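# Move desk carton onto coffee-table carton stack

## Task

Take the carton that sits on the desk and set it centred on top of the carton stack on the coffee table, facing the same direction as the cartons below it. It must rest there on its own, with the gripper opened and the arm and hand moved well away from the stack and not over it. The robot must not topple or be left leaning.

## Robot and tools

ROBOT. A Hello Robot Stretch 3 with a single arm: a two-wheel base (0.33 m long, 0.34 m wide), a lift that rides up a mast, and a telescoping arm that sticks out to the robot's RIGHT side, ending in a wrist with yaw, pitch and roll joints and a two-finger gripper. The base cannot slide sideways, so to move the gripper forward or back you drive the base. A spin on the spot pivots about the point between the drive wheels, 0.05 m behind the front edge; with the arm retracted and wrist folded it sweeps a 0.28 m radius circle, and an unfolded, level wrist reaches beyond that.

FRAMES. Base frame: origin on the floor between the drive wheels, x forward, y left, z up. hand_pose is reported in this frame, located where closed fingertips meet; with all wrist joints at 0 its x axis points up, y points back along the arm toward the mast, z toward the robot's rear. Odometry frame = the base frame at the start of the scene. base_odometry comes from wheel turns only, so wheel slip appears as travel; heading is positive to the left, -3.142 to 3.142.

TOOL execute_actions. Arguments: actions (a list holding one action, or empty to just read state and images) and cameras (list of head_camera, nav_camera, wrist_camera or all; omitted/null/["all"] gives every camera, [] gives none). An action may contain base, joints, or both, plus optional contact_limits; its parts start together. base takes exactly one key: translate_m, a straight drive offset in metres from the base's last reported position, positive forward, -1 to 1; or rotate_rad, an on-the-spot turn offset in radians, positive counter-clockwise seen from above, -3.2 to 3.2. joints is one dictionary of absolute targets keyed by joint name: lift_m 0 to 1.1 (arm height on the mast); arm_m 0 to 0.52 (extension); wrist_yaw_rad -1.345 to 4.42 (0 along the arm, positive toward the front, 3.0 folded over the base); wrist_pitch_rad -1.57 to 0.451 (0 level, negative tips the fingers down); wrist_roll_rad -2.911 to 2.911 (0 fingers side by side, level); gripper_m -0.089 to 0.179 (larger is wider; actual fingertip gap is below this value by about 0.007 nearly shut and 0.025 fully open, zero under 0.007); head_pan_rad -3.953 to 1.73 (0 forward, positive left, -1.57 along the arm); head_tilt_rad -1.53 to 0.419 (negative down). Joints you omit may keep driving toward an earlier target. contact_limits only accepts arm_m: a motor_effort percentage (1 to 100) at which the arm stops with contact_stop; smaller is gentler, too small stops immediately, values over the maximum are clipped. Any unknown key or out-of-range number rejects the whole call with no motion. A single action runs at most 15 s. If a result reports a stop, later motion calls in that same reply are skipped.

TOOL wait: seconds, 0 to 10; nothing new is commanded and the same state and images come back.

TOOL zoom_image: camera (head_camera, nav_camera or wrist_camera) and region [x0, y0, x1, y1] in pixels of that camera's most recent full image, origin top-left, no larger than 504 by 504.

TOOL finished_scene: scene, the integer number of the scene being closed. Irreversible; the result reports success and gives the next task if any.

RESULT LINES. base_status and joint_status: how each commanded motion ended (done, off_target = stopped short and may still push, contact_stop, time_out, torque_fault). After the last three the target is dropped; a joint that hit something goes slack until commanded again, and a slack lift can sag under load. on_its_own covers uncommanded parts; its "held at" is the target being held, not the actual position. motor_effort: percent of maximum, positive toward higher joint values, bracket = peak during the last action; readings carry offsets and noise. Positive wheel effort pushes forward. lidar_m: 12 distances from the base origin, 30-degree sectors starting straight ahead and going counter-clockwise (4th left, 7th behind, 10th right), plane 0.17 m above floor, so it sees table legs, not tops; "-" means nothing seen; robot parts can block sectors 5, 6, 9, 10. wrist_depth_mm and head_depth_mm: 7x7 grids of median depth (wrist 45 to 1000 mm, head 280 to 4000 mm, head image sideways). base_tilt in degrees, forward/right positive, with a fixed bias up to ~4 degrees. turned_by_wheels and turned_by_imu: turning since the previous result. contact_limits line: limit in force, default, maximum.

SPEED AND WRIST SAFETY. The base moves fast only when stowed (lift_m under 0.30, arm_m under 0.03, wrist_yaw_rad over 2.54); otherwise it is slow. Fold or unfold the wrist only with lift_m 0.32 to 0.95, wrist_pitch_rad -0.4 and roll near 0; once folded the lift may go down to 0.25. If wrist_yaw_rad is below -0.4, keep pitch at -0.5 or lower.

GRIPPING. Close to a gripper_m smaller than the carton's width to hold it; open to at least 0.02 above the touch value to let go. Neither the reading nor done proves a grasp, so check with cameras. Over-squeezing triggers a force reduction and the carton may slide.

AVOID. Dropping, slamming or shoving hard; knocking the stack over. Pushing the arm against something solid with the gripper above about 0.45 m, or pushing twice, can tip the robot; so can driving while the gripper is caught on something, or snagging furniture (especially reversing). If tilted, reverse the last move in small steps, free the gripper, and lower lift_m to about 0.2 if needed. Wrist, head and base have no contact stop; prolonged hard pushing shuts a wrist servo off for 10 s. Loose objects may occasionally get nudged. The scene continues while you think, holding your last command.

Each tool is called after "Call:" as name(argument=value, ...) on one line, values as JSON.

## Session

Call:
execute_actions(actions=[])

Scene clock: 0.00 s.
base_odometry: x=+0.000 y=+0.000 heading=+0.000 (m, m, rad; odometry frame)
turned_by_wheels: +0.000 (rad since the last result)
turned_by_imu: +0.000 (rad since the last result)
base_tilt: forward=-1.6 right=+0.2 (deg)
lidar_m: 1.35 1.84 1.88 1.50 1.49 1.59 1.91 1.41 1.94 2.05 1.98 1.70
head_depth_mm: 1893 2825 3269 3229 3278 3092 2148 / 1896 2880 3308 3316 3255 2946 1736 / 1898 2836 3118 3194 3190 1607 1573 / 1900 2874 3024 3055 3026 2953 1562 / 1896 2806 2919 2870 2919 2893 1488 / 1811 2708 2759 2782 2757 2792 1486 / 1738 2654 2655 2681 2695 2656 2133
base_status: not commanded
joint_positions: lift_m=+0.582 arm_m=+0.001 wrist_yaw_rad=+3.084 wrist_pitch_rad=-0.380 wrist_roll_rad=-0.004 gripper_m=+0.037 head_pan_rad=-0.017 head_tilt_rad=+0.000
joint_status: not commanded
motor_effort: left_wheel=+1 right_wheel=-1 lift_m=+38 arm_m=-1 wrist_yaw_rad=+0 wrist_pitch_rad=+10 wrist_roll_rad=+0 gripper_m=+0 head_pan_rad=+1 head_tilt_rad=+2 (%)
hand_pose: x=-0.0080 y=+0.0832 z=+0.6035 quat_wxyz=(+0.154, +0.696, +0.114, +0.692) (m; base frame)
wrist_depth_mm: - - - - - - - / - - - - - - - / - - - - - - - / - - - - - - - / - - - - - - 971 / 852 853 853 820 795 810 818 / 744 728 711 717 725 714 705
pictures: head_camera (sideways: a quarter turn clockwise sets it upright), nav_camera (sideways: a quarter turn counterclockwise sets it upright), wrist_camera
Images, in order (width x height): head_camera 896x504, nav_camera 672x504, wrist_camera 644x364.

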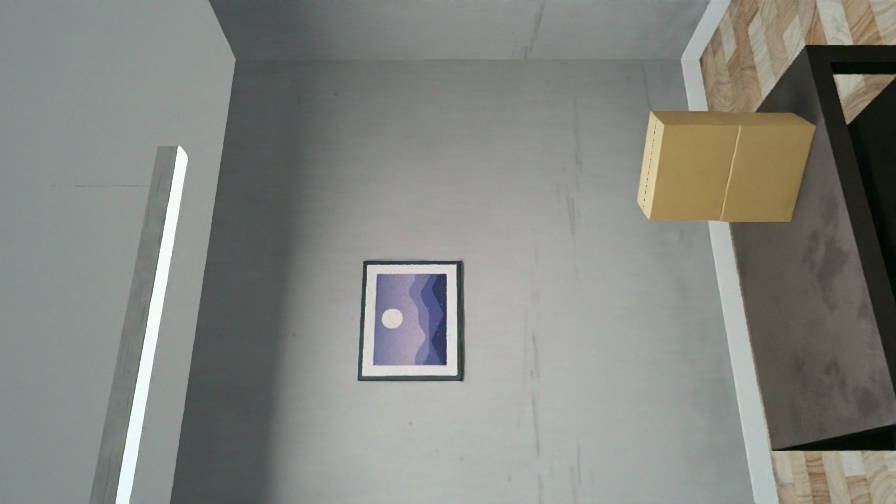

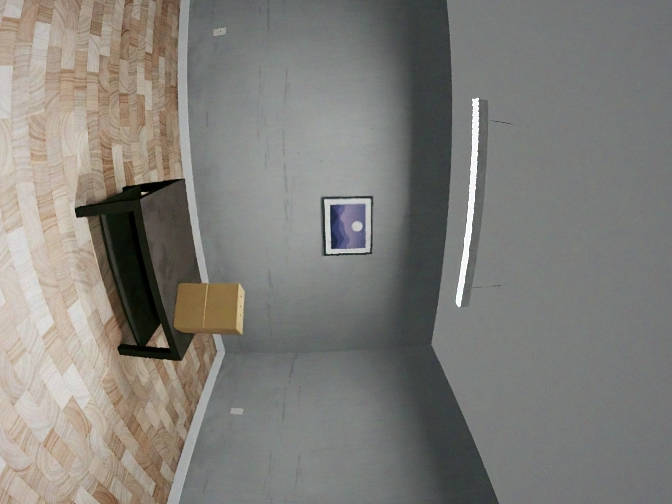

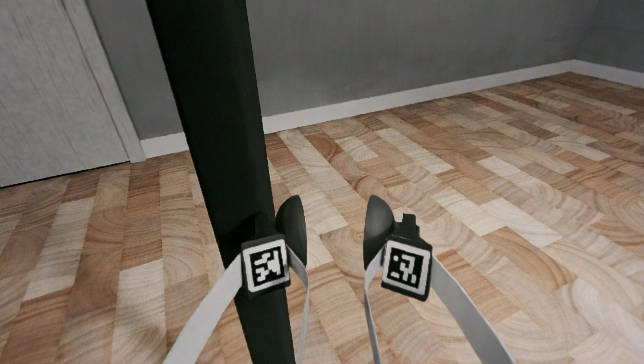

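Call:
execute_actions(actions=[{"joints":{"head_pan_rad":-0.25,"head_tilt_rad":-0.6}}], cameras=["head_camera","nav_camera"])

Call:
execute_actions(actions=[{"joints":{"head_pan_rad":-2.2,"head_tilt_rad":-0.4}}], cameras=["nav_camera"])

Call:
execute_actions(actions=[{"joints":{"head_pan_rad":1.7,"head_tilt_rad":-0.4}}], cameras=["nav_camera"])

Scene clock: 2.00 s.
base_odometry: x=+0.000 y=+0.000 heading=+0.000 (m, m, rad; odometry frame)
turned_by_wheels: +0.000 (rad since the last result)
turned_by_imu: +0.000 (rad since the last result)
base_tilt: forward=-1.6 right=+0.1 (deg)
lidar_m: 1.35 1.85 1.88 1.50 1.49 1.59 1.91 1.40 1.94 2.05 1.99 1.70
head_depth_mm: 2396 2556 2721 2311 1785 1461 1240 / 2627 2810 2951 2331 1785 1460 1233 / 2974 3225 3247 2307 1772 1454 1240 / 2959 3295 1892 2047 1774 1465 1238 / 2775 2988 1715 1938 1799 1462 1233 / 2643 2882 2002 1824 1783 1465 1244 / 2483 2686 2855 1652 1706 1458 1237
base_status: not commanded
joint_positions: lift_m=+0.582 arm_m=+0.001 wrist_yaw_rad=+3.084 wrist_pitch_rad=-0.380 wrist_roll_rad=-0.004 gripper_m=+0.037 head_pan_rad=-0.243 head_tilt_rad=-0.592
joint_status: all done
motor_effort: left_wheel=+1(1) right_wheel=-1(0) lift_m=+39(38) arm_m=-1(1) wrist_yaw_rad=+0(1) wrist_pitch_rad=+10(10) wrist_roll_rad=+0(0) gripper_m=+0(0) head_pan_rad=-3(21) head_tilt_rad=-4(29) (%)
hand_pose: x=-0.0080 y=+0.0832 z=+0.6035 quat_wxyz=(+0.154, +0.696, +0.114, +0.692) (m; base frame)
wrist_depth_mm: - - - - - - - / - - - - - - - / - - - - - - - / - - - - - - - / - - - - - - 958 / 854 847 856 819 800 823 812 / 732 728 714 718 705 710 699
pictures: head_camera (sideways: a quarter turn clockwise sets it upright), nav_camera (sideways: a quarter turn counterclockwise sets it upright)
Images, in order (width x height): head_camera 896x504, nav_camera 672x504.

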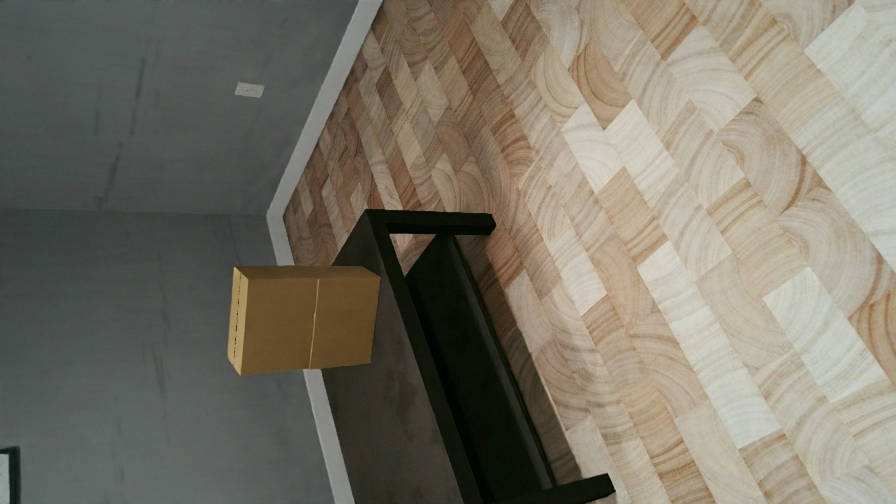

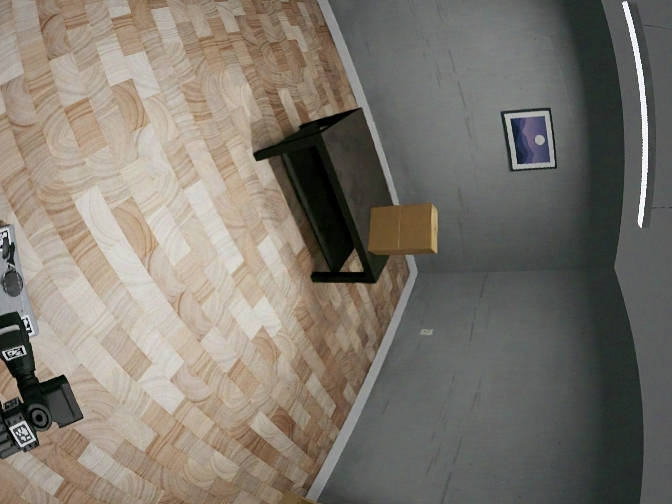

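Scene clock: 3.53 s.
base_odometry: x=+0.000 y=+0.000 heading=+0.000 (m, m, rad; odometry frame)
turned_by_wheels: +0.000 (rad since the last result)
turned_by_imu: +0.000 (rad since the last result)
base_tilt: forward=-1.6 right=+0.0 (deg)
lidar_m: 1.35 1.84 1.88 1.50 1.49 1.59 1.91 1.40 1.94 2.05 1.98 1.70
head_depth_mm: 1615 1714 1832 1460 2045 1705 1387 / 1694 1814 1941 1444 2180 1712 1390 / 1813 1928 2050 1551 2225 1713 1395 / 1930 2047 2157 1555 2234 1716 1388 / 2062 2198 2304 1655 2189 1722 1386 / 2182 2423 2552 2708 2242 1739 1395 / 2363 2522 2688 2754 2260 1726 1405
base_status: not commanded
joint_positions: lift_m=+0.582 arm_m=+0.001 wrist_yaw_rad=+3.084 wrist_pitch_rad=-0.380 wrist_roll_rad=-0.004 gripper_m=+0.037 head_pan_rad=-2.193 head_tilt_rad=-0.409
joint_status: all done
motor_effort: left_wheel=+1(1) right_wheel=+0(1) lift_m=+38(38) arm_m=-1(1) wrist_yaw_rad=+0(1) wrist_pitch_rad=+10(10) wrist_roll_rad=+0(0) gripper_m=+0(0) head_pan_rad=-4(41) head_tilt_rad=+4(18) (%)
hand_pose: x=-0.0080 y=+0.0832 z=+0.6035 quat_wxyz=(+0.154, +0.696, +0.114, +0.692) (m; base frame)
wrist_depth_mm: - - - - - - - / - - - - - - - / - - - - - - - / - - - - - - - / - - - - - - 982 / 859 854 870 832 799 834 818 / 727 723 709 725 718 712 697
pictures: nav_camera (sideways: a quarter turn counterclockwise sets it upright)
Images, in order (width x height): nav_camera 672x504.

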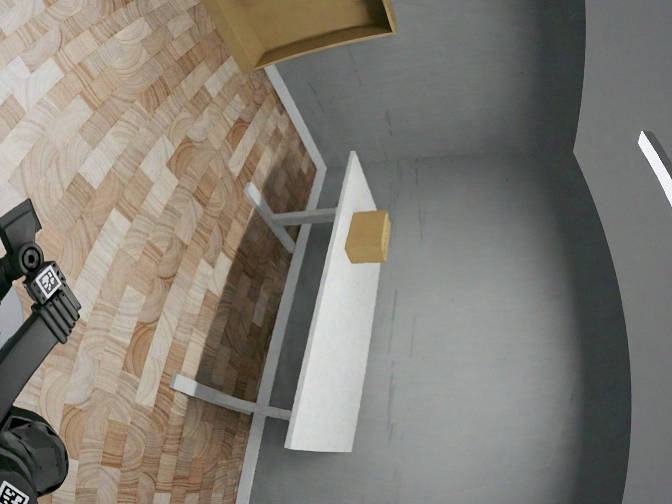

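Scene clock: 5.93 s.
base_odometry: x=+0.000 y=+0.000 heading=+0.000 (m, m, rad; odometry frame)
turned_by_wheels: +0.000 (rad since the last result)
turned_by_imu: -0.001 (rad since the last result)
base_tilt: forward=-1.7 right=+0.0 (deg)
lidar_m: 1.35 1.84 1.88 1.50 1.49 1.59 1.91 1.40 1.94 2.05 1.98 1.69
head_depth_mm: 1392 1495 1628 1766 1967 1713 1381 / 1353 1456 1573 1733 1892 1712 1389 / 1324 1428 1544 1674 1829 1693 1381 / 1290 1386 1491 1617 1791 1724 1396 / 1263 1355 1456 1582 1705 1715 1386 / 1236 1315 1419 1534 1655 1716 1385 / 1210 1288 1377 1487 - - -
base_status: not commanded
joint_positions: lift_m=+0.582 arm_m=+0.001 wrist_yaw_rad=+3.084 wrist_pitch_rad=-0.380 wrist_roll_rad=-0.004 gripper_m=+0.037 head_pan_rad=+1.693 head_tilt_rad=-0.409
joint_status: all done
motor_effort: left_wheel=+1(1) right_wheel=-1(1) lift_m=+38(38) arm_m=-1(1) wrist_yaw_rad=+1(0) wrist_pitch_rad=+10(10) wrist_roll_rad=+0(0) gripper_m=+1(0) head_pan_rad=+4(42) head_tilt_rad=+4(2) (%)
hand_pose: x=-0.0080 y=+0.0832 z=+0.6035 quat_wxyz=(+0.154, +0.696, +0.114, +0.692) (m; base frame)
wrist_depth_mm: - - - - - - - / - - - - - - - / - - - - - - - / - - - - - - - / - - - - - - 986 / 849 855 858 838 782 831 825 / 736 724 709 714 722 707 707
pictures: nav_camera (sideways: a quarter turn counterclockwise sets it upright)
Images, in order (width x height): nav_camera 672x504.

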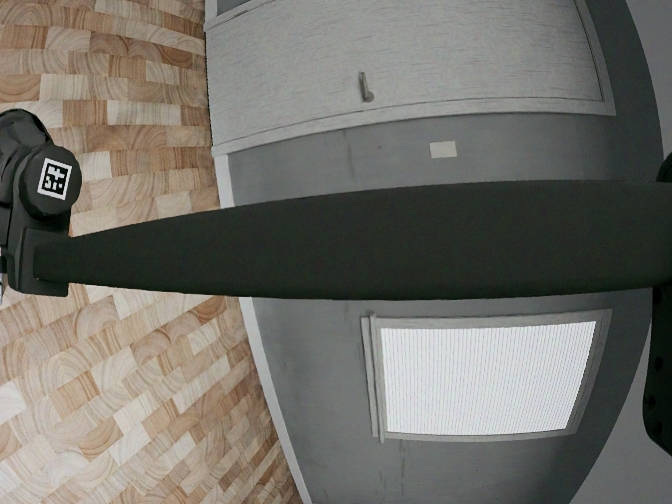

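Call:
execute_actions(actions=[{"joints":{"head_pan_rad":-2.15,"head_tilt_rad":-0.35}}], cameras=["head_camera"])

Scene clock: 9.20 s.
base_odometry: x=+0.000 y=+0.000 heading=+0.000 (m, m, rad; odometry frame)
turned_by_wheels: +0.000 (rad since the last result)
turned_by_imu: -0.001 (rad since the last result)
base_tilt: forward=-1.6 right=+0.0 (deg)
lidar_m: 1.35 1.85 1.87 1.50 1.49 1.59 1.91 1.40 1.94 2.06 1.98 1.70
head_depth_mm: 1658 1745 1844 1646 2043 1817 1453 / 1759 1852 1984 1643 2159 1810 1441 / 1882 1980 2114 1653 2301 1813 1432 / 1978 2128 2271 1532 2423 1808 1449 / 2148 2280 2440 1643 2216 1827 1445 / 2302 2476 2631 2931 2450 1812 1448 / 2362 2467 2620 2757 2431 1826 1447
base_status: not commanded
joint_positions: lift_m=+0.582 arm_m=+0.001 wrist_yaw_rad=+3.084 wrist_pitch_rad=-0.380 wrist_roll_rad=-0.004 gripper_m=+0.037 head_pan_rad=-2.143 head_tilt_rad=-0.359
joint_status: all done
motor_effort: left_wheel=+1(1) right_wheel=-1(1) lift_m=+38(38) arm_m=-1(1) wrist_yaw_rad=+0(1) wrist_pitch_rad=+10(10) wrist_roll_rad=+0(0) gripper_m=+0(0) head_pan_rad=-3(41) head_tilt_rad=+4(10) (%)
hand_pose: x=-0.0080 y=+0.0832 z=+0.6035 quat_wxyz=(+0.154, +0.696, +0.114, +0.692) (m; base frame)
wrist_depth_mm: - - - - - - - / - - - - - - - / - - - - - - - / - - - - - - - / - - - - - - 976 / 864 852 867 833 797 822 815 / 727 735 704 708 722 708 706
pictures: head_camera (sideways: a quarter turn clockwise sets it upright)
Images, in order (width x height): head_camera 896x504.

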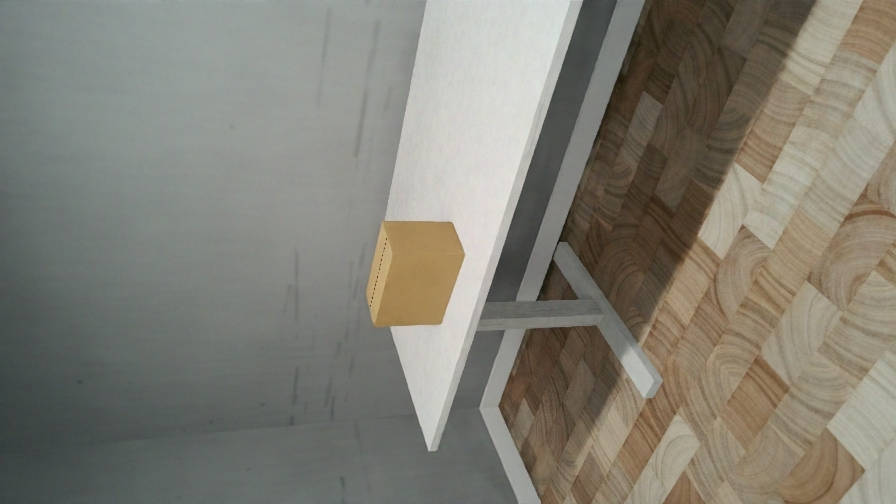

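Call:
execute_actions(actions=[{"base":{"rotate_rad":-2.15},"joints":{"head_pan_rad":0,"head_tilt_rad":-0.5,"lift_m":0.9}}], cameras=["head_camera"])

Call:
execute_actions(actions=[{"base":{"translate_m":0.83}}], cameras=[])

Call:
execute_actions(actions=[{"base":{"rotate_rad":0.84},"joints":{"head_pan_rad":-0.9,"head_tilt_rad":-0.7}}], cameras=["head_camera","nav_camera"])

Scene clock: 17.40 s.
base_odometry: x=+0.000 y=+0.000 heading=-2.150 (m, m, rad; odometry frame)
turned_by_wheels: -2.150 (rad since the last result)
turned_by_imu: -2.132 (rad since the last result)
base_tilt: forward=-1.7 right=+0.0 (deg)
lidar_m: 1.94 2.06 1.98 2.43 1.36 1.35 1.95 1.51 1.48 1.56 1.92 1.41
head_depth_mm: 1623 1738 1787 1355 1998 1570 1309 / 1723 1839 1888 1431 1980 1575 1315 / 1827 1981 1889 2332 1972 1593 1305 / 1960 2117 1538 2461 1986 1579 1308 / 2082 2319 1626 2363 2016 1583 1306 / 2272 2499 2635 2748 1981 1591 1317 / 2334 2533 2643 2727 1997 1580 1310
base_status: done
joint_positions: lift_m=+0.900 arm_m=+0.001 wrist_yaw_rad=+3.084 wrist_pitch_rad=-0.381 wrist_roll_rad=-0.004 gripper_m=+0.037 head_pan_rad=-0.007 head_tilt_rad=-0.494
joint_status: all done
motor_effort: left_wheel=+4(9) right_wheel=-3(7) lift_m=+47(50) arm_m=-1(1) wrist_yaw_rad=+1(0) wrist_pitch_rad=+10(10) wrist_roll_rad=+0(0) gripper_m=+0(0) head_pan_rad=+4(41) head_tilt_rad=-3(15) (%)
hand_pose: x=-0.0081 y=+0.0831 z=+0.9208 quat_wxyz=(+0.154, +0.696, +0.114, +0.692) (m; base frame)
wrist_depth_mm: - - - - - - - / - - - - - - - / - - - - - - - / - - - - - - - / - - - - - - - / - - - - - - - / - - - - - - -
pictures: head_camera (sideways: a quarter turn clockwise sets it upright)
Images, in order (width x height): head_camera 896x504.

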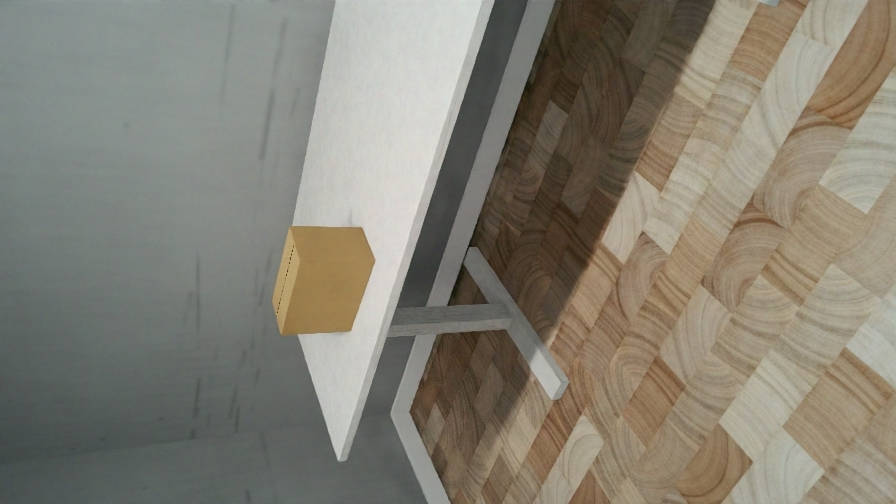

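Scene clock: 26.87 s.
base_odometry: x=-0.454 y=-0.695 heading=-2.150 (m, m, rad; odometry frame)
turned_by_wheels: +0.000 (rad since the last result)
turned_by_imu: +0.002 (rad since the last result)
base_tilt: forward=-1.5 right=+0.0 (deg)
lidar_m: 1.12 1.82 1.49 1.72 2.10 2.03 2.57 1.97 1.94 1.58 0.81 1.21
head_depth_mm: 1033 1100 1193 1218 895 708 586 / 1097 1185 1269 1209 893 707 617 / 1165 1250 1366 1214 863 710 1248 / 1238 1350 1480 1220 798 709 1316 / 1326 1466 1599 842 817 778 1308 / 1429 1578 1768 1103 892 1501 1316 / 1557 1743 1950 1219 930 1585 1312
base_status: done
joint_positions: lift_m=+0.900 arm_m=+0.001 wrist_yaw_rad=+3.084 wrist_pitch_rad=-0.381 wrist_roll_rad=-0.004 gripper_m=+0.037 head_pan_rad=-0.007 head_tilt_rad=-0.494
joint_status: not commanded
motor_effort: left_wheel=+3(11) right_wheel=-3(3) lift_m=+47(47) arm_m=-1(1) wrist_yaw_rad=+0(1) wrist_pitch_rad=+10(10) wrist_roll_rad=+0(0) gripper_m=+0(0) head_pan_rad=+4(4) head_tilt_rad=-3(3) (%)
hand_pose: x=-0.0081 y=+0.0831 z=+0.9208 quat_wxyz=(+0.154, +0.696, +0.114, +0.692) (m; base frame)
wrist_depth_mm: - - - - - - - / - - - - - - - / - - - - - - - / - - - - - - - / - - - - - - - / - - - - - - - / - - - - - - -
pictures: none
No camera images: the call's "cameras" was empty. Leave "cameras" out to get every camera's image.

Scene clock: 29.20 s.
base_odometry: x=-0.454 y=-0.695 heading=-1.310 (m, m, rad; odometry frame)
turned_by_wheels: +0.840 (rad since the last result)
turned_by_imu: +0.832 (rad since the last result)
base_tilt: forward=-1.5 right=+0.1 (deg)
lidar_m: 1.49 1.72 2.29 2.02 3.19 2.11 1.94 1.97 0.81 1.21 1.23 1.12
head_depth_mm: 1033 1132 1160 888 720 628 - / 1088 1198 1164 890 719 1280 1203 / 1151 1288 1173 891 720 1342 1181 / 1227 1370 1156 837 742 1371 1184 / 1308 1448 797 810 787 1385 1181 / 1396 1582 836 862 1543 1366 1185 / 1497 1734 1169 926 1623 1371 1185
base_status: done
joint_positions: lift_m=+0.900 arm_m=+0.001 wrist_yaw_rad=+3.084 wrist_pitch_rad=-0.381 wrist_roll_rad=-0.004 gripper_m=+0.037 head_pan_rad=-0.893 head_tilt_rad=-0.691
joint_status: all done
motor_effort: left_wheel=-2(6) right_wheel=+2(3) lift_m=+47(47) arm_m=+0(2) wrist_yaw_rad=+0(1) wrist_pitch_rad=+10(10) wrist_roll_rad=+0(0) gripper_m=+1(0) head_pan_rad=-3(40) head_tilt_rad=-4(19) (%)
hand_pose: x=-0.0081 y=+0.0830 z=+0.9208 quat_wxyz=(+0.154, +0.696, +0.114, +0.692) (m; base frame)
wrist_depth_mm: - - - - - - - / - - - - - - - / - - - - - - - / - - - - - - - / - - - - - - - / - - - - - - - / - - - - - - -
pictures: head_camera (sideways: a quarter turn clockwise sets it upright), nav_camera (sideways: a quarter turn counterclockwise sets it upright)
Images, in order (width x height): head_camera 896x504, nav_camera 672x504.

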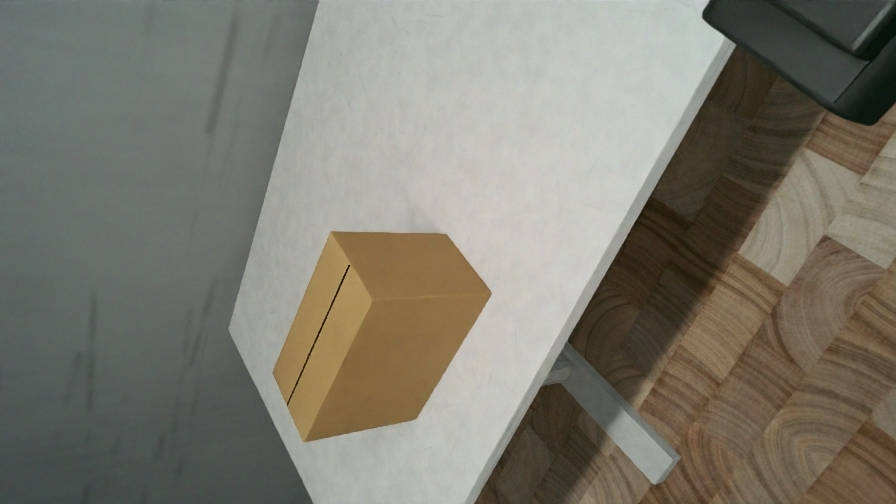

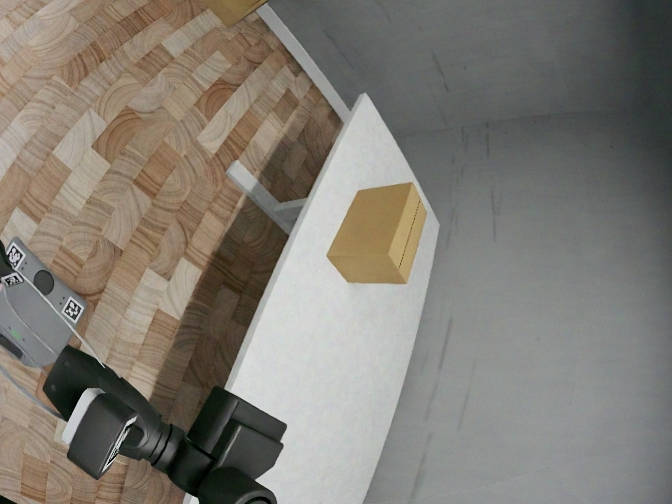

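Call:
execute_actions(actions=[{"joints":{"wrist_yaw_rad":1.57,"gripper_m":0.179,"head_tilt_rad":-0.9}}], cameras=[])

Call:
execute_actions(actions=[{"joints":{"wrist_pitch_rad":0.0}}])

Scene clock: 32.33 s.
base_odometry: x=-0.454 y=-0.695 heading=-1.310 (m, m, rad; odometry frame)
turned_by_wheels: +0.000 (rad since the last result)
turned_by_imu: -0.001 (rad since the last result)
base_tilt: forward=-1.5 right=+0.1 (deg)
lidar_m: 1.48 1.72 2.29 2.02 3.18 2.12 1.94 1.97 0.82 1.21 1.23 1.12
head_depth_mm: 1081 1054 855 718 647 1295 1088 / 1146 1056 857 719 663 - 1093 / 1208 1046 853 722 - - 1120 / 1257 768 811 756 1422 1252 1118 / 1308 732 789 1547 1411 1271 1117 / 1433 768 836 1571 1419 1280 1114 / 1595 1027 880 1632 1424 1293 1111
base_status: not commanded
joint_positions: lift_m=+0.900 arm_m=+0.001 wrist_yaw_rad=+1.573 wrist_pitch_rad=-0.381 wrist_roll_rad=-0.004 gripper_m=+0.179 head_pan_rad=-0.893 head_tilt_rad=-0.888
joint_status: all done
motor_effort: left_wheel=-2(2) right_wheel=+2(2) lift_m=+47(47) arm_m=-1(1) wrist_yaw_rad=-2(2) wrist_pitch_rad=+10(10) wrist_roll_rad=+0(0) gripper_m=+1(100) head_pan_rad=-4(3) head_tilt_rad=-5(20) (%)
hand_pose: x=+0.2076 y=-0.1450 z=+0.9208 quat_wxyz=(+0.586, +0.585, -0.394, +0.398) (m; base frame)
wrist_depth_mm: - - - - - - - / - - - - - 561 432 / - - - - 822 558 398 / - - - - - 514 433 / - - - - - 454 446 / - - - - - - 372 / - - - - - - 310
pictures: none
No camera images: the call's "cameras" was empty. Leave "cameras" out to get every camera's image.

Scene clock: 33.37 s.
base_odometry: x=-0.454 y=-0.695 heading=-1.310 (m, m, rad; odometry frame)
turned_by_wheels: +0.000 (rad since the last result)
turned_by_imu: +0.000 (rad since the last result)
base_tilt: forward=-1.5 right=+0.1 (deg)
lidar_m: 1.48 1.72 2.29 2.03 3.16 2.12 1.95 1.97 0.81 1.21 1.23 1.12
head_depth_mm: 1078 1053 855 721 661 - 1092 / 1148 1051 857 722 - - 1114 / 1216 1053 856 729 - 1197 1115 / 1251 770 814 738 1463 1225 1120 / 1305 734 793 1535 1424 1235 1111 / 1430 767 833 1576 1421 1252 1119 / 1607 1017 880 1648 1421 1255 1116
base_status: not commanded
joint_positions: lift_m=+0.900 arm_m=+0.001 wrist_yaw_rad=+1.573 wrist_pitch_rad=-0.024 wrist_roll_rad=-0.004 gripper_m=+0.179 head_pan_rad=-0.893 head_tilt_rad=-0.888
joint_status: all done
motor_effort: left_wheel=-2(2) right_wheel=+2(2) lift_m=+47(47) arm_m=-1(1) wrist_yaw_rad=-2(3) wrist_pitch_rad=+14(15) wrist_roll_rad=+0(0) gripper_m=+0(0) head_pan_rad=-3(3) head_tilt_rad=-6(5) (%)
hand_pose: x=+0.2342 y=-0.1449 z=+1.0082 quat_wxyz=(+0.507, +0.506, -0.492, +0.496) (m; base frame)
wrist_depth_mm: - - - - - - - / - - - - - - - / - - - - - - - / - - - - - - - / - - - - 908 611 445 / - - - - - 573 403 / - - - - - 471 432
pictures: head_camera (sideways: a quarter turn clockwise sets it upright), nav_camera (sideways: a quarter turn counterclockwise sets it upright), wrist_camera
Images, in order (width x height): head_camera 896x504, nav_camera 672x504, wrist_camera 644x364.

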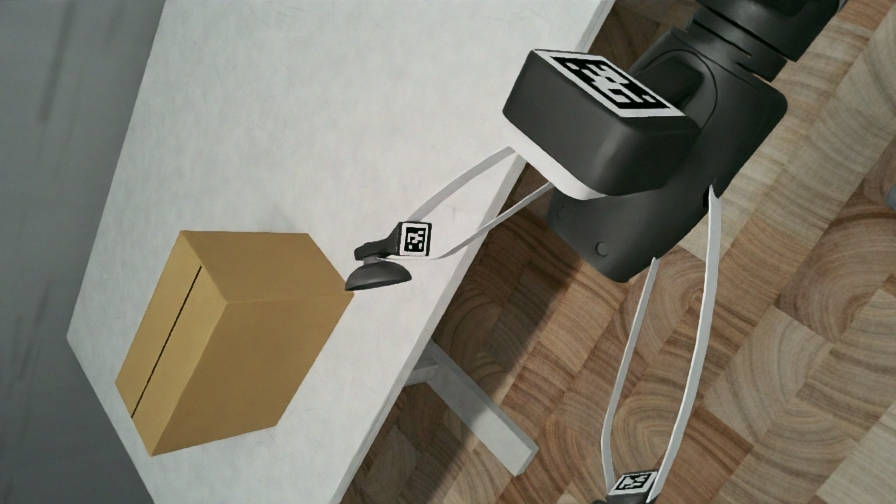

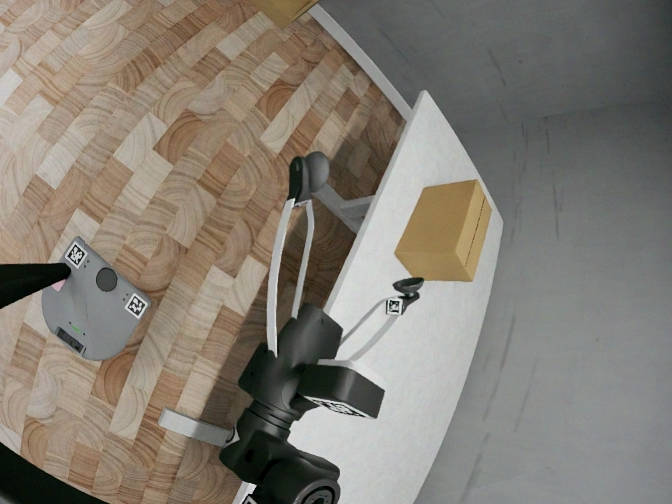

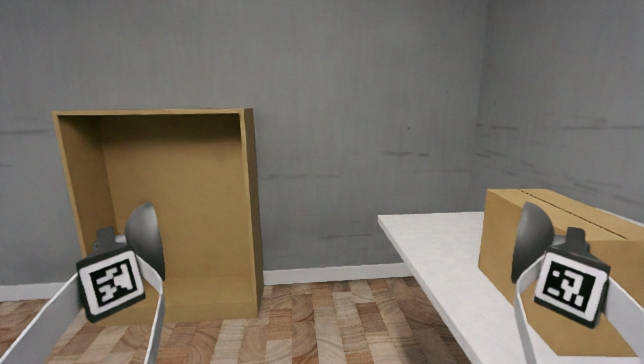

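Call:
execute_actions(actions=[{"joints":{"arm_m":0.355,"head_tilt_rad":-0.8,"head_pan_rad":-1.1}}], cameras=[])

Call:
execute_actions(actions=[{"joints":{"lift_m":0.77}}], cameras=["head_camera","wrist_camera"])

Scene clock: 37.83 s.
base_odometry: x=-0.454 y=-0.695 heading=-1.310 (m, m, rad; odometry frame)
turned_by_wheels: +0.000 (rad since the last result)
turned_by_imu: -0.001 (rad since the last result)
base_tilt: forward=-1.5 right=+0.0 (deg)
lidar_m: 1.49 1.72 2.29 2.03 3.20 2.12 1.94 1.96 0.81 1.21 1.23 1.12
head_depth_mm: 1011 1121 877 782 659 1269 1138 / 1053 1147 930 782 675 1294 1141 / 1089 1175 930 781 694 1284 1134 / 1133 1210 930 781 1401 1289 1142 / 1165 1249 959 784 1446 1293 1133 / 1225 1254 737 783 1459 1296 1135 / 1283 1248 731 803 1486 1293 1137
base_status: not commanded
joint_positions: lift_m=+0.900 arm_m=+0.355 wrist_yaw_rad=+1.572 wrist_pitch_rad=-0.023 wrist_roll_rad=-0.004 gripper_m=+0.179 head_pan_rad=-1.093 head_tilt_rad=-0.803
joint_status: all done
motor_effort: left_wheel=-2(2) right_wheel=+2(2) lift_m=+47(47) arm_m=+5(6) wrist_yaw_rad=-1(2) wrist_pitch_rad=+14(14) wrist_roll_rad=+0(0) gripper_m=+1(0) head_pan_rad=-3(22) head_tilt_rad=+1(13) (%)
hand_pose: x=+0.2342 y=-0.4994 z=+1.0084 quat_wxyz=(+0.507, +0.505, -0.493, +0.495) (m; base frame)
wrist_depth_mm: - - - - - - 708 / - - - - - - 712 / - - - - - - 717 / - - - - - - 722 / - - - 456 786 833 687 / - - - 422 579 603 634 / - - - 440 452 470 449
pictures: none
No camera images: the call's "cameras" was empty. Leave "cameras" out to get every camera's image.

Scene clock: 39.83 s.
base_odometry: x=-0.454 y=-0.695 heading=-1.310 (m, m, rad; odometry frame)
turned_by_wheels: +0.000 (rad since the last result)
turned_by_imu: +0.000 (rad since the last result)
base_tilt: forward=-1.7 right=+0.2 (deg)
lidar_m: 1.48 1.72 2.30 2.03 3.19 2.12 1.94 1.97 0.82 1.21 1.22 1.12
head_depth_mm: 1011 1113 995 743 659 1266 1145 / 1054 1150 962 753 676 1284 1134 / 1088 1189 960 762 691 1297 1137 / 1123 1212 964 761 1403 1290 1141 / 1170 1247 964 786 1428 1293 1139 / 1218 1256 736 781 1453 1293 1138 / 1282 1251 733 802 1491 1291 1144
base_status: not commanded
joint_positions: lift_m=+0.770 arm_m=+0.355 wrist_yaw_rad=+1.572 wrist_pitch_rad=-0.023 wrist_roll_rad=-0.004 gripper_m=+0.179 head_pan_rad=-1.093 head_tilt_rad=-0.803
joint_status: all done
motor_effort: left_wheel=-2(2) right_wheel=+2(2) lift_m=+30(42) arm_m=+6(5) wrist_yaw_rad=-1(0) wrist_pitch_rad=+14(14) wrist_roll_rad=+0(0) gripper_m=+0(1) head_pan_rad=-3(2) head_tilt_rad=+2(1) (%)
hand_pose: x=+0.2343 y=-0.4994 z=+0.8791 quat_wxyz=(+0.507, +0.505, -0.493, +0.496) (m; base frame)
wrist_depth_mm: - - - - - - 704 / - - - - - - 716 / - - - - - - 722 / - - - 384 799 870 684 / - - - 407 492 529 568 / - - 416 390 382 385 402 / - - 303 304 302 298 284
pictures: head_camera (sideways: a quarter turn clockwise sets it upright), wrist_camera
Images, in order (width x height): head_camera 896x504, wrist_camera 644x364.

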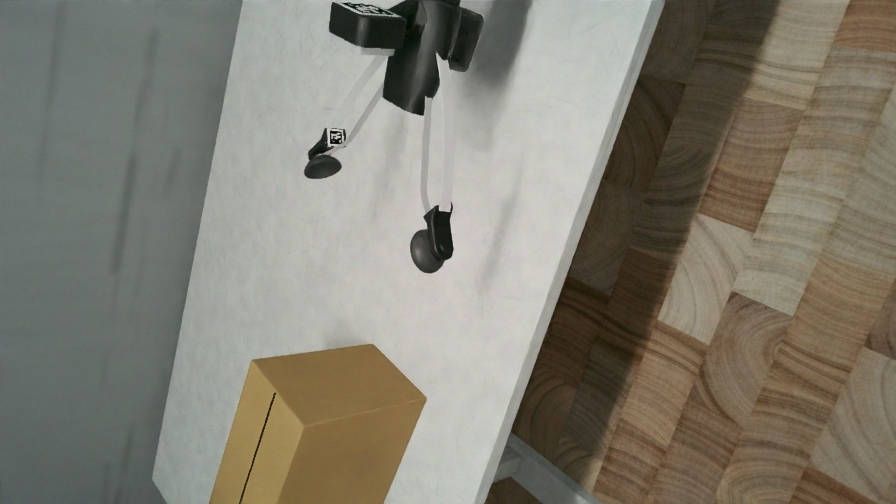

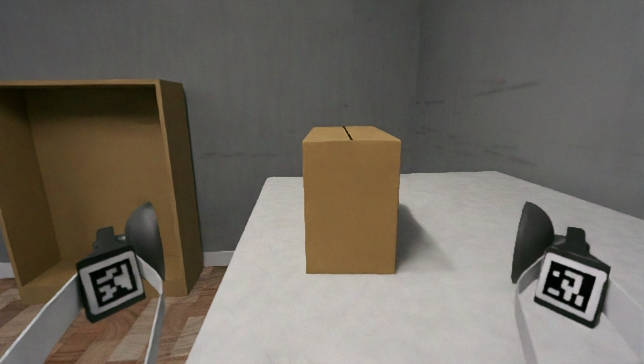

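Call:
execute_actions(actions=[{"joints":{"lift_m":0.725,"arm_m":0.385},"base":{"translate_m":0.12}}], cameras=["head_camera","wrist_camera"])

Scene clock: 42.93 s.
base_odometry: x=-0.423 y=-0.811 heading=-1.310 (m, m, rad; odometry frame)
turned_by_wheels: +0.000 (rad since the last result)
turned_by_imu: -0.001 (rad since the last result)
base_tilt: forward=-1.5 right=+0.1 (deg)
lidar_m: 1.37 1.63 2.14 2.08 2.06 2.25 2.06 1.95 0.86 1.20 1.21 1.02
head_depth_mm: 999 1110 979 725 659 1261 1133 / 1034 1156 997 765 658 1291 1139 / 1073 1172 961 779 689 1283 1140 / 1112 1203 935 774 707 1290 1138 / 1160 1242 684 743 1408 1296 1136 / 1209 1248 703 761 1463 1288 1141 / 1262 1250 735 781 1464 1289 1141
base_status: done
joint_positions: lift_m=+0.725 arm_m=+0.385 wrist_yaw_rad=+1.572 wrist_pitch_rad=-0.023 wrist_roll_rad=-0.004 gripper_m=+0.179 head_pan_rad=-1.093 head_tilt_rad=-0.803
joint_status: all done
motor_effort: left_wheel=-2(3) right_wheel=+1(5) lift_m=+30(30) arm_m=+5(5) wrist_yaw_rad=-1(1) wrist_pitch_rad=+14(14) wrist_roll_rad=+0(0) gripper_m=+0(0) head_pan_rad=-3(3) head_tilt_rad=+1(1) (%)
hand_pose: x=+0.2343 y=-0.5294 z=+0.8341 quat_wxyz=(+0.507, +0.505, -0.493, +0.496) (m; base frame)
wrist_depth_mm: - - - - - 940 666 / - - - - - 951 666 / - - - 251 - 975 674 / - - - 260 630 705 626 / - - 435 271 398 430 457 / - 314 311 283 290 307 321 / - 255 242 240 238 238 228
pictures: head_camera (sideways: a quarter turn clockwise sets it upright), wrist_camera
Images, in order (width x height): head_camera 896x504, wrist_camera 644x364.

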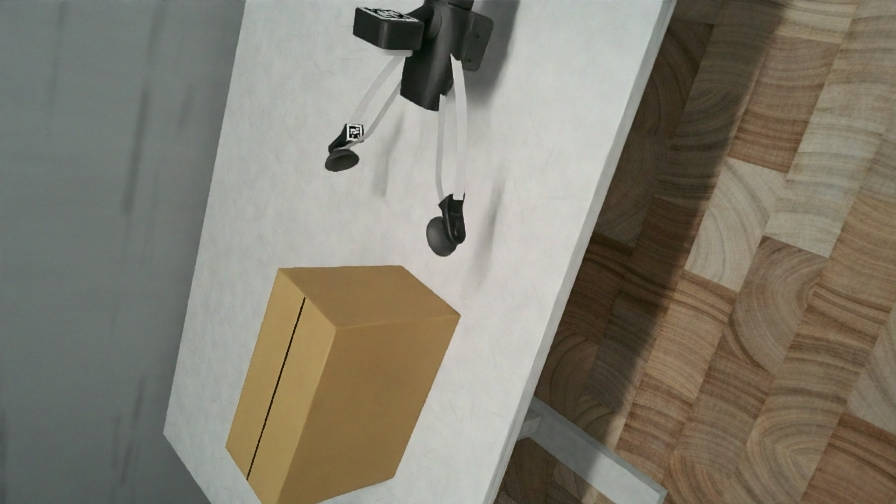

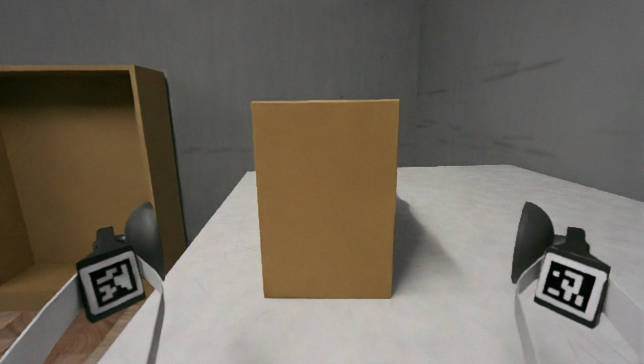

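Call:
execute_actions(actions=[{"base":{"translate_m":0.17},"joints":{"head_pan_rad":-0.95}}], cameras=["head_camera","wrist_camera"])

Scene clock: 46.83 s.
base_odometry: x=-0.379 y=-0.975 heading=-1.310 (m, m, rad; odometry frame)
turned_by_wheels: +0.000 (rad since the last result)
turned_by_imu: -0.001 (rad since the last result)
base_tilt: forward=-1.7 right=+0.1 (deg)
lidar_m: 1.20 1.48 1.93 2.06 3.61 2.43 2.23 1.92 0.95 1.18 0.90 0.92
head_depth_mm: 1004 1108 962 761 658 1223 1143 / 1057 1155 656 664 659 1262 1137 / 1111 1188 655 695 674 1295 1137 / 1177 1248 681 743 709 1293 1136 / 1234 1361 929 782 1419 1298 1144 / 1319 1520 957 785 1497 1289 1142 / 1400 1655 968 827 1492 1288 1139
base_status: done
joint_positions: lift_m=+0.725 arm_m=+0.385 wrist_yaw_rad=+1.572 wrist_pitch_rad=-0.023 wrist_roll_rad=-0.004 gripper_m=+0.179 head_pan_rad=-0.957 head_tilt_rad=-0.803
joint_status: all done
motor_effort: left_wheel=-2(5) right_wheel=+2(5) lift_m=+30(30) arm_m=+5(6) wrist_yaw_rad=-1(1) wrist_pitch_rad=+14(14) wrist_roll_rad=+0(0) gripper_m=+0(0) head_pan_rad=+4(18) head_tilt_rad=+1(1) (%)
hand_pose: x=+0.2343 y=-0.5294 z=+0.8341 quat_wxyz=(+0.507, +0.505, -0.493, +0.496) (m; base frame)
wrist_depth_mm: - - - - - 917 662 / - - - - - 861 645 / - - 94 93 92 92 647 / - - 98 97 96 96 622 / - 104 102 101 100 99 454 / - 110 107 106 104 104 321 / - 241 112 111 110 111 227
pictures: head_camera (sideways: a quarter turn clockwise sets it upright), wrist_camera
Images, in order (width x height): head_camera 896x504, wrist_camera 644x364.

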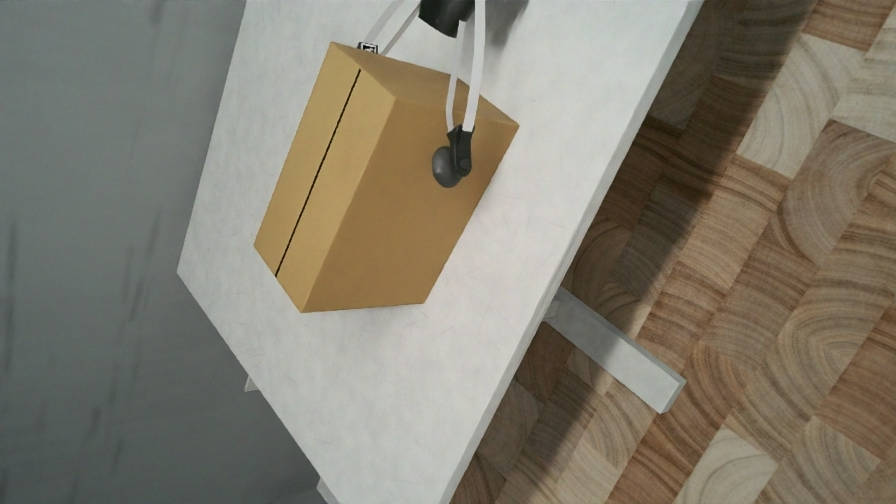

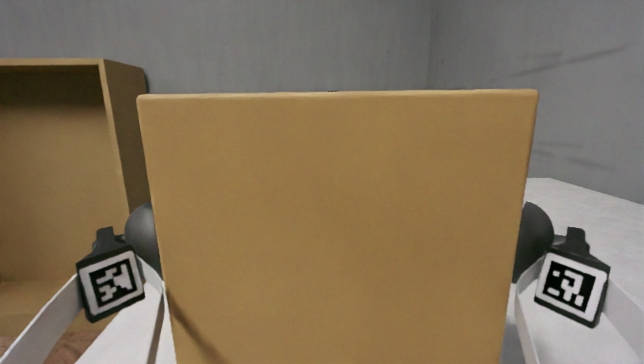

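Call:
execute_actions(actions=[{"base":{"translate_m":0.025}}], cameras=["wrist_camera"])

Call:
execute_actions(actions=[{"joints":{"gripper_m":0.06}}], cameras=[])

Call:
execute_actions(actions=[{"joints":{"lift_m":0.76}}], cameras=["head_camera","wrist_camera"])

Scene clock: 48.90 s.
base_odometry: x=-0.373 y=-0.999 heading=-1.310 (m, m, rad; odometry frame)
turned_by_wheels: +0.000 (rad since the last result)
turned_by_imu: -0.001 (rad since the last result)
base_tilt: forward=-1.6 right=+0.1 (deg)
lidar_m: 1.17 1.45 1.90 2.07 3.63 2.46 2.25 1.91 0.97 1.18 0.88 1.50
head_depth_mm: 1007 1103 960 761 657 1220 1130 / 1045 1149 656 660 658 1272 1146 / 1105 1194 657 699 674 1289 1139 / 1166 1243 679 743 705 1292 1136 / 1237 1378 938 783 1418 1289 1142 / 1311 1516 961 783 1496 1288 1140 / 1401 1646 1809 826 1492 1286 1138
base_status: done
joint_positions: lift_m=+0.725 arm_m=+0.385 wrist_yaw_rad=+1.572 wrist_pitch_rad=-0.023 wrist_roll_rad=-0.004 gripper_m=+0.179 head_pan_rad=-0.957 head_tilt_rad=-0.803
joint_status: not commanded
motor_effort: left_wheel=-2(2) right_wheel=+2(6) lift_m=+30(30) arm_m=+5(5) wrist_yaw_rad=+0(1) wrist_pitch_rad=+14(14) wrist_roll_rad=+0(0) gripper_m=+0(1) head_pan_rad=+4(4) head_tilt_rad=+1(1) (%)
hand_pose: x=+0.2343 y=-0.5294 z=+0.8341 quat_wxyz=(+0.507, +0.505, -0.493, +0.496) (m; base frame)
wrist_depth_mm: - - - - - 902 642 / - - - - - 851 642 / - - 93 92 91 90 651 / - - 97 96 95 94 611 / - 103 101 100 99 98 459 / - 107 105 104 103 102 320 / - 243 110 109 108 109 227
pictures: wrist_camera
Images, in order (width x height): wrist_camera 644x364.

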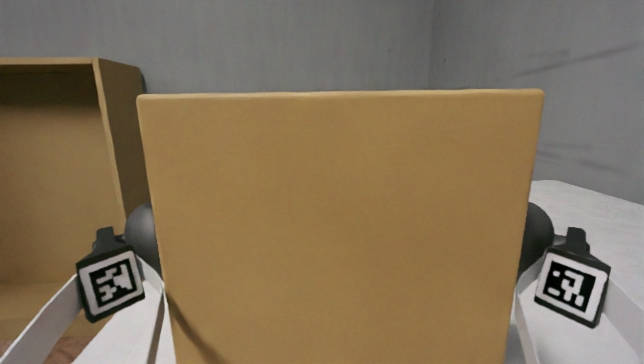

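Scene clock: 50.57 s.
base_odometry: x=-0.373 y=-0.999 heading=-1.310 (m, m, rad; odometry frame)
turned_by_wheels: +0.000 (rad since the last result)
turned_by_imu: +0.000 (rad since the last result)
base_tilt: forward=-1.7 right=-0.1 (deg)
lidar_m: 1.18 1.45 1.89 2.07 3.62 2.45 2.26 1.92 0.97 1.17 0.88 1.49
head_depth_mm: 1006 1106 960 763 658 1217 1144 / 1056 1151 656 656 660 1277 1138 / 1107 1195 657 700 676 1290 1140 / 1167 1246 676 739 708 1295 1135 / 1237 1371 927 784 1425 1294 1141 / 1307 1514 965 783 1497 1292 1132 / 1398 1653 1819 825 1485 1295 1138
base_status: not commanded
joint_positions: lift_m=+0.725 arm_m=+0.385 wrist_yaw_rad=+1.572 wrist_pitch_rad=-0.023 wrist_roll_rad=-0.004 gripper_m=+0.072 head_pan_rad=-0.957 head_tilt_rad=-0.803
joint_status: gripper_m off_target (ended at +0.072, target +0.060)
motor_effort: left_wheel=-2(2) right_wheel=+2(2) lift_m=+29(29) arm_m=+5(5) wrist_yaw_rad=+0(1) wrist_pitch_rad=+14(14) wrist_roll_rad=+0(0) gripper_m=-100(99) head_pan_rad=+3(4) head_tilt_rad=+1(1) (%)
hand_pose: x=+0.2343 y=-0.5294 z=+0.8341 quat_wxyz=(+0.507, +0.505, -0.493, +0.496) (m; base frame)
wrist_depth_mm: - - - - - 920 639 / - - - - - 868 640 / - - 93 92 91 91 646 / - - 97 96 95 95 616 / - 103 101 100 99 98 424 / - 108 105 104 103 102 318 / - 233 111 110 108 109 227
pictures: none
No camera images: the call's "cameras" was empty. Leave "cameras" out to get every camera's image.

Scene clock: 51.70 s.
base_odometry: x=-0.373 y=-0.999 heading=-1.310 (m, m, rad; odometry frame)
turned_by_wheels: +0.000 (rad since the last result)
turned_by_imu: +0.000 (rad since the last result)
base_tilt: forward=-1.5 right=+0.0 (deg)
lidar_m: 1.17 1.45 1.90 2.07 3.60 2.45 2.25 1.91 0.97 1.18 0.88 1.50
head_depth_mm: 1007 1101 963 750 660 1222 1141 / 1056 1144 608 654 658 1263 1137 / 1102 1194 636 702 674 1289 1139 / 1164 1247 674 742 704 1288 1141 / 1230 1361 931 784 1421 1286 1139 / 1315 1519 963 783 1489 1291 1140 / 1409 1647 1815 826 1500 1294 1136
base_status: not commanded
joint_positions: lift_m=+0.760 arm_m=+0.385 wrist_yaw_rad=+1.572 wrist_pitch_rad=-0.027 wrist_roll_rad=-0.004 gripper_m=+0.068 head_pan_rad=-0.957 head_tilt_rad=-0.803
joint_status: all done
on_its_own: gripper_m is held at +0.065, not at your +0.060, by its stall guard, which is still easing
motor_effort: left_wheel=-2(2) right_wheel=+2(2) lift_m=+47(48) arm_m=+5(5) wrist_yaw_rad=-1(2) wrist_pitch_rad=+16(16) wrist_roll_rad=+0(0) gripper_m=-52(100) head_pan_rad=+3(4) head_tilt_rad=+2(2) (%)
hand_pose: x=+0.2341 y=-0.5294 z=+0.8675 quat_wxyz=(+0.508, +0.506, -0.492, +0.495) (m; base frame)
wrist_depth_mm: - - - - - 910 643 / - - - - - 865 643 / - - 101 100 99 98 650 / - - 103 101 100 100 654 / - 106 105 103 102 102 518 / - 108 106 105 104 104 379 / - 301 109 107 106 106 269
pictures: head_camera (sideways: a quarter turn clockwise sets it upright), wrist_camera
Images, in order (width x height): head_camera 896x504, wrist_camera 644x364.

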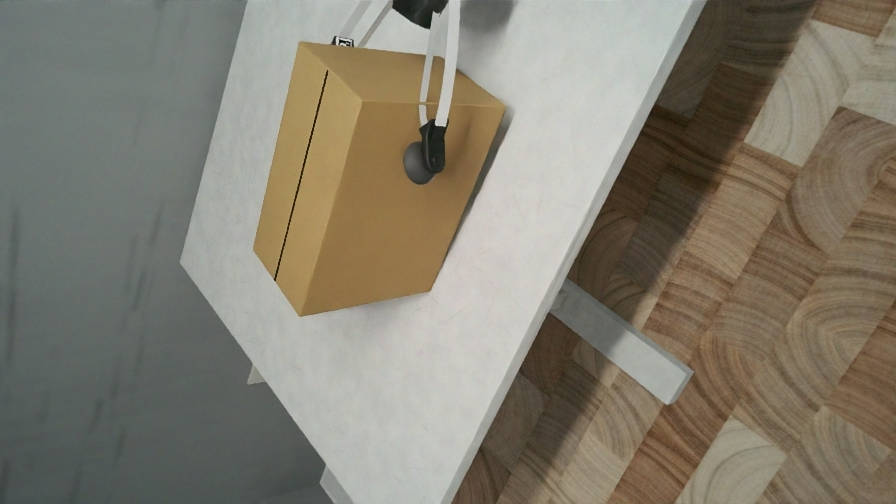

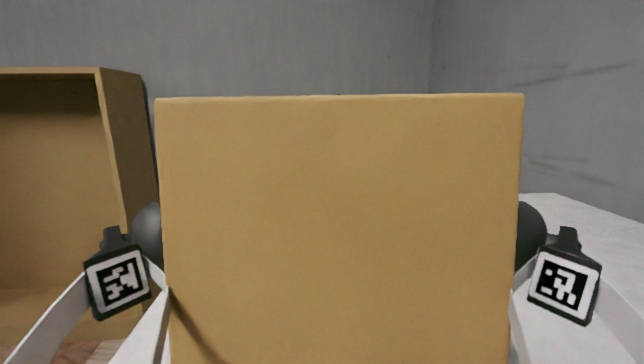

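Call:
execute_actions(actions=[{"joints":{"lift_m":0.82}}], cameras=["head_camera","wrist_camera"])

Scene clock: 54.27 s.
base_odometry: x=-0.373 y=-0.999 heading=-1.310 (m, m, rad; odometry frame)
turned_by_wheels: +0.000 (rad since the last result)
turned_by_imu: -0.001 (rad since the last result)
base_tilt: forward=-1.5 right=+0.1 (deg)
lidar_m: 1.17 1.45 1.90 2.07 3.60 2.47 2.25 1.91 0.97 1.18 0.89 1.50
head_depth_mm: 998 1103 901 763 659 1225 1142 / 1057 1149 574 631 659 1260 1141 / 1106 1199 604 709 674 1284 1136 / 1169 1255 672 742 708 1290 1143 / 1235 1376 932 782 1429 1279 1141 / 1313 1542 963 782 1489 1292 1136 / 1395 1653 1823 828 1489 1289 1139
base_status: not commanded
joint_positions: lift_m=+0.820 arm_m=+0.385 wrist_yaw_rad=+1.571 wrist_pitch_rad=-0.031 wrist_roll_rad=-0.002 gripper_m=+0.080 head_pan_rad=-0.957 head_tilt_rad=-0.803
joint_status: all done
on_its_own: gripper_m is held at +0.078, not at your +0.060, by its stall guard, which is still easing
motor_effort: left_wheel=-2(3) right_wheel=+2(3) lift_m=+47(48) arm_m=+5(5) wrist_yaw_rad=-1(2) wrist_pitch_rad=+19(19) wrist_roll_rad=-1(1) gripper_m=-32(50) head_pan_rad=+4(4) head_tilt_rad=+1(1) (%)
hand_pose: x=+0.2340 y=-0.5296 z=+0.9264 quat_wxyz=(+0.509, +0.507, -0.491, +0.493) (m; base frame)
wrist_depth_mm: - - - - - 907 630 / - - - - - 911 643 / - - 136 131 127 875 665 / - - 133 129 125 865 656 / - - 131 127 123 649 603 / - - 128 124 120 119 460 / - - 126 123 119 345 359
pictures: head_camera (sideways: a quarter turn clockwise sets it upright), wrist_camera
Images, in order (width x height): head_camera 896x504, wrist_camera 644x364.

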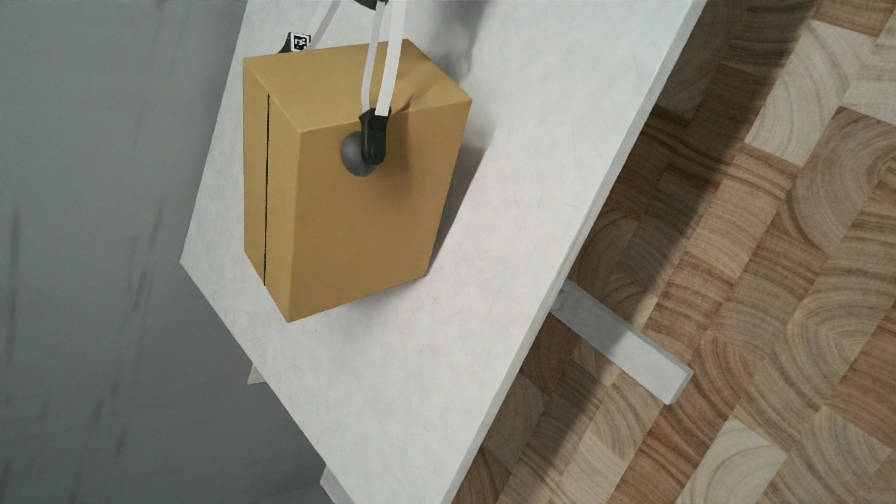

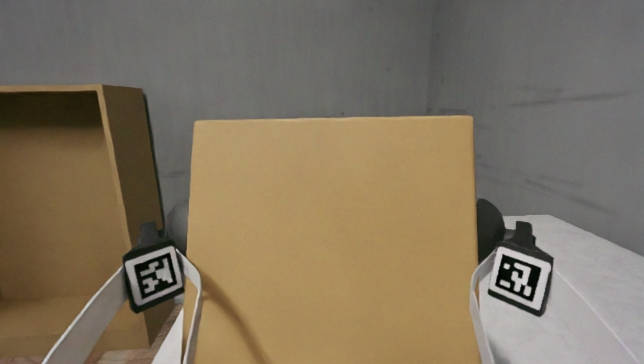

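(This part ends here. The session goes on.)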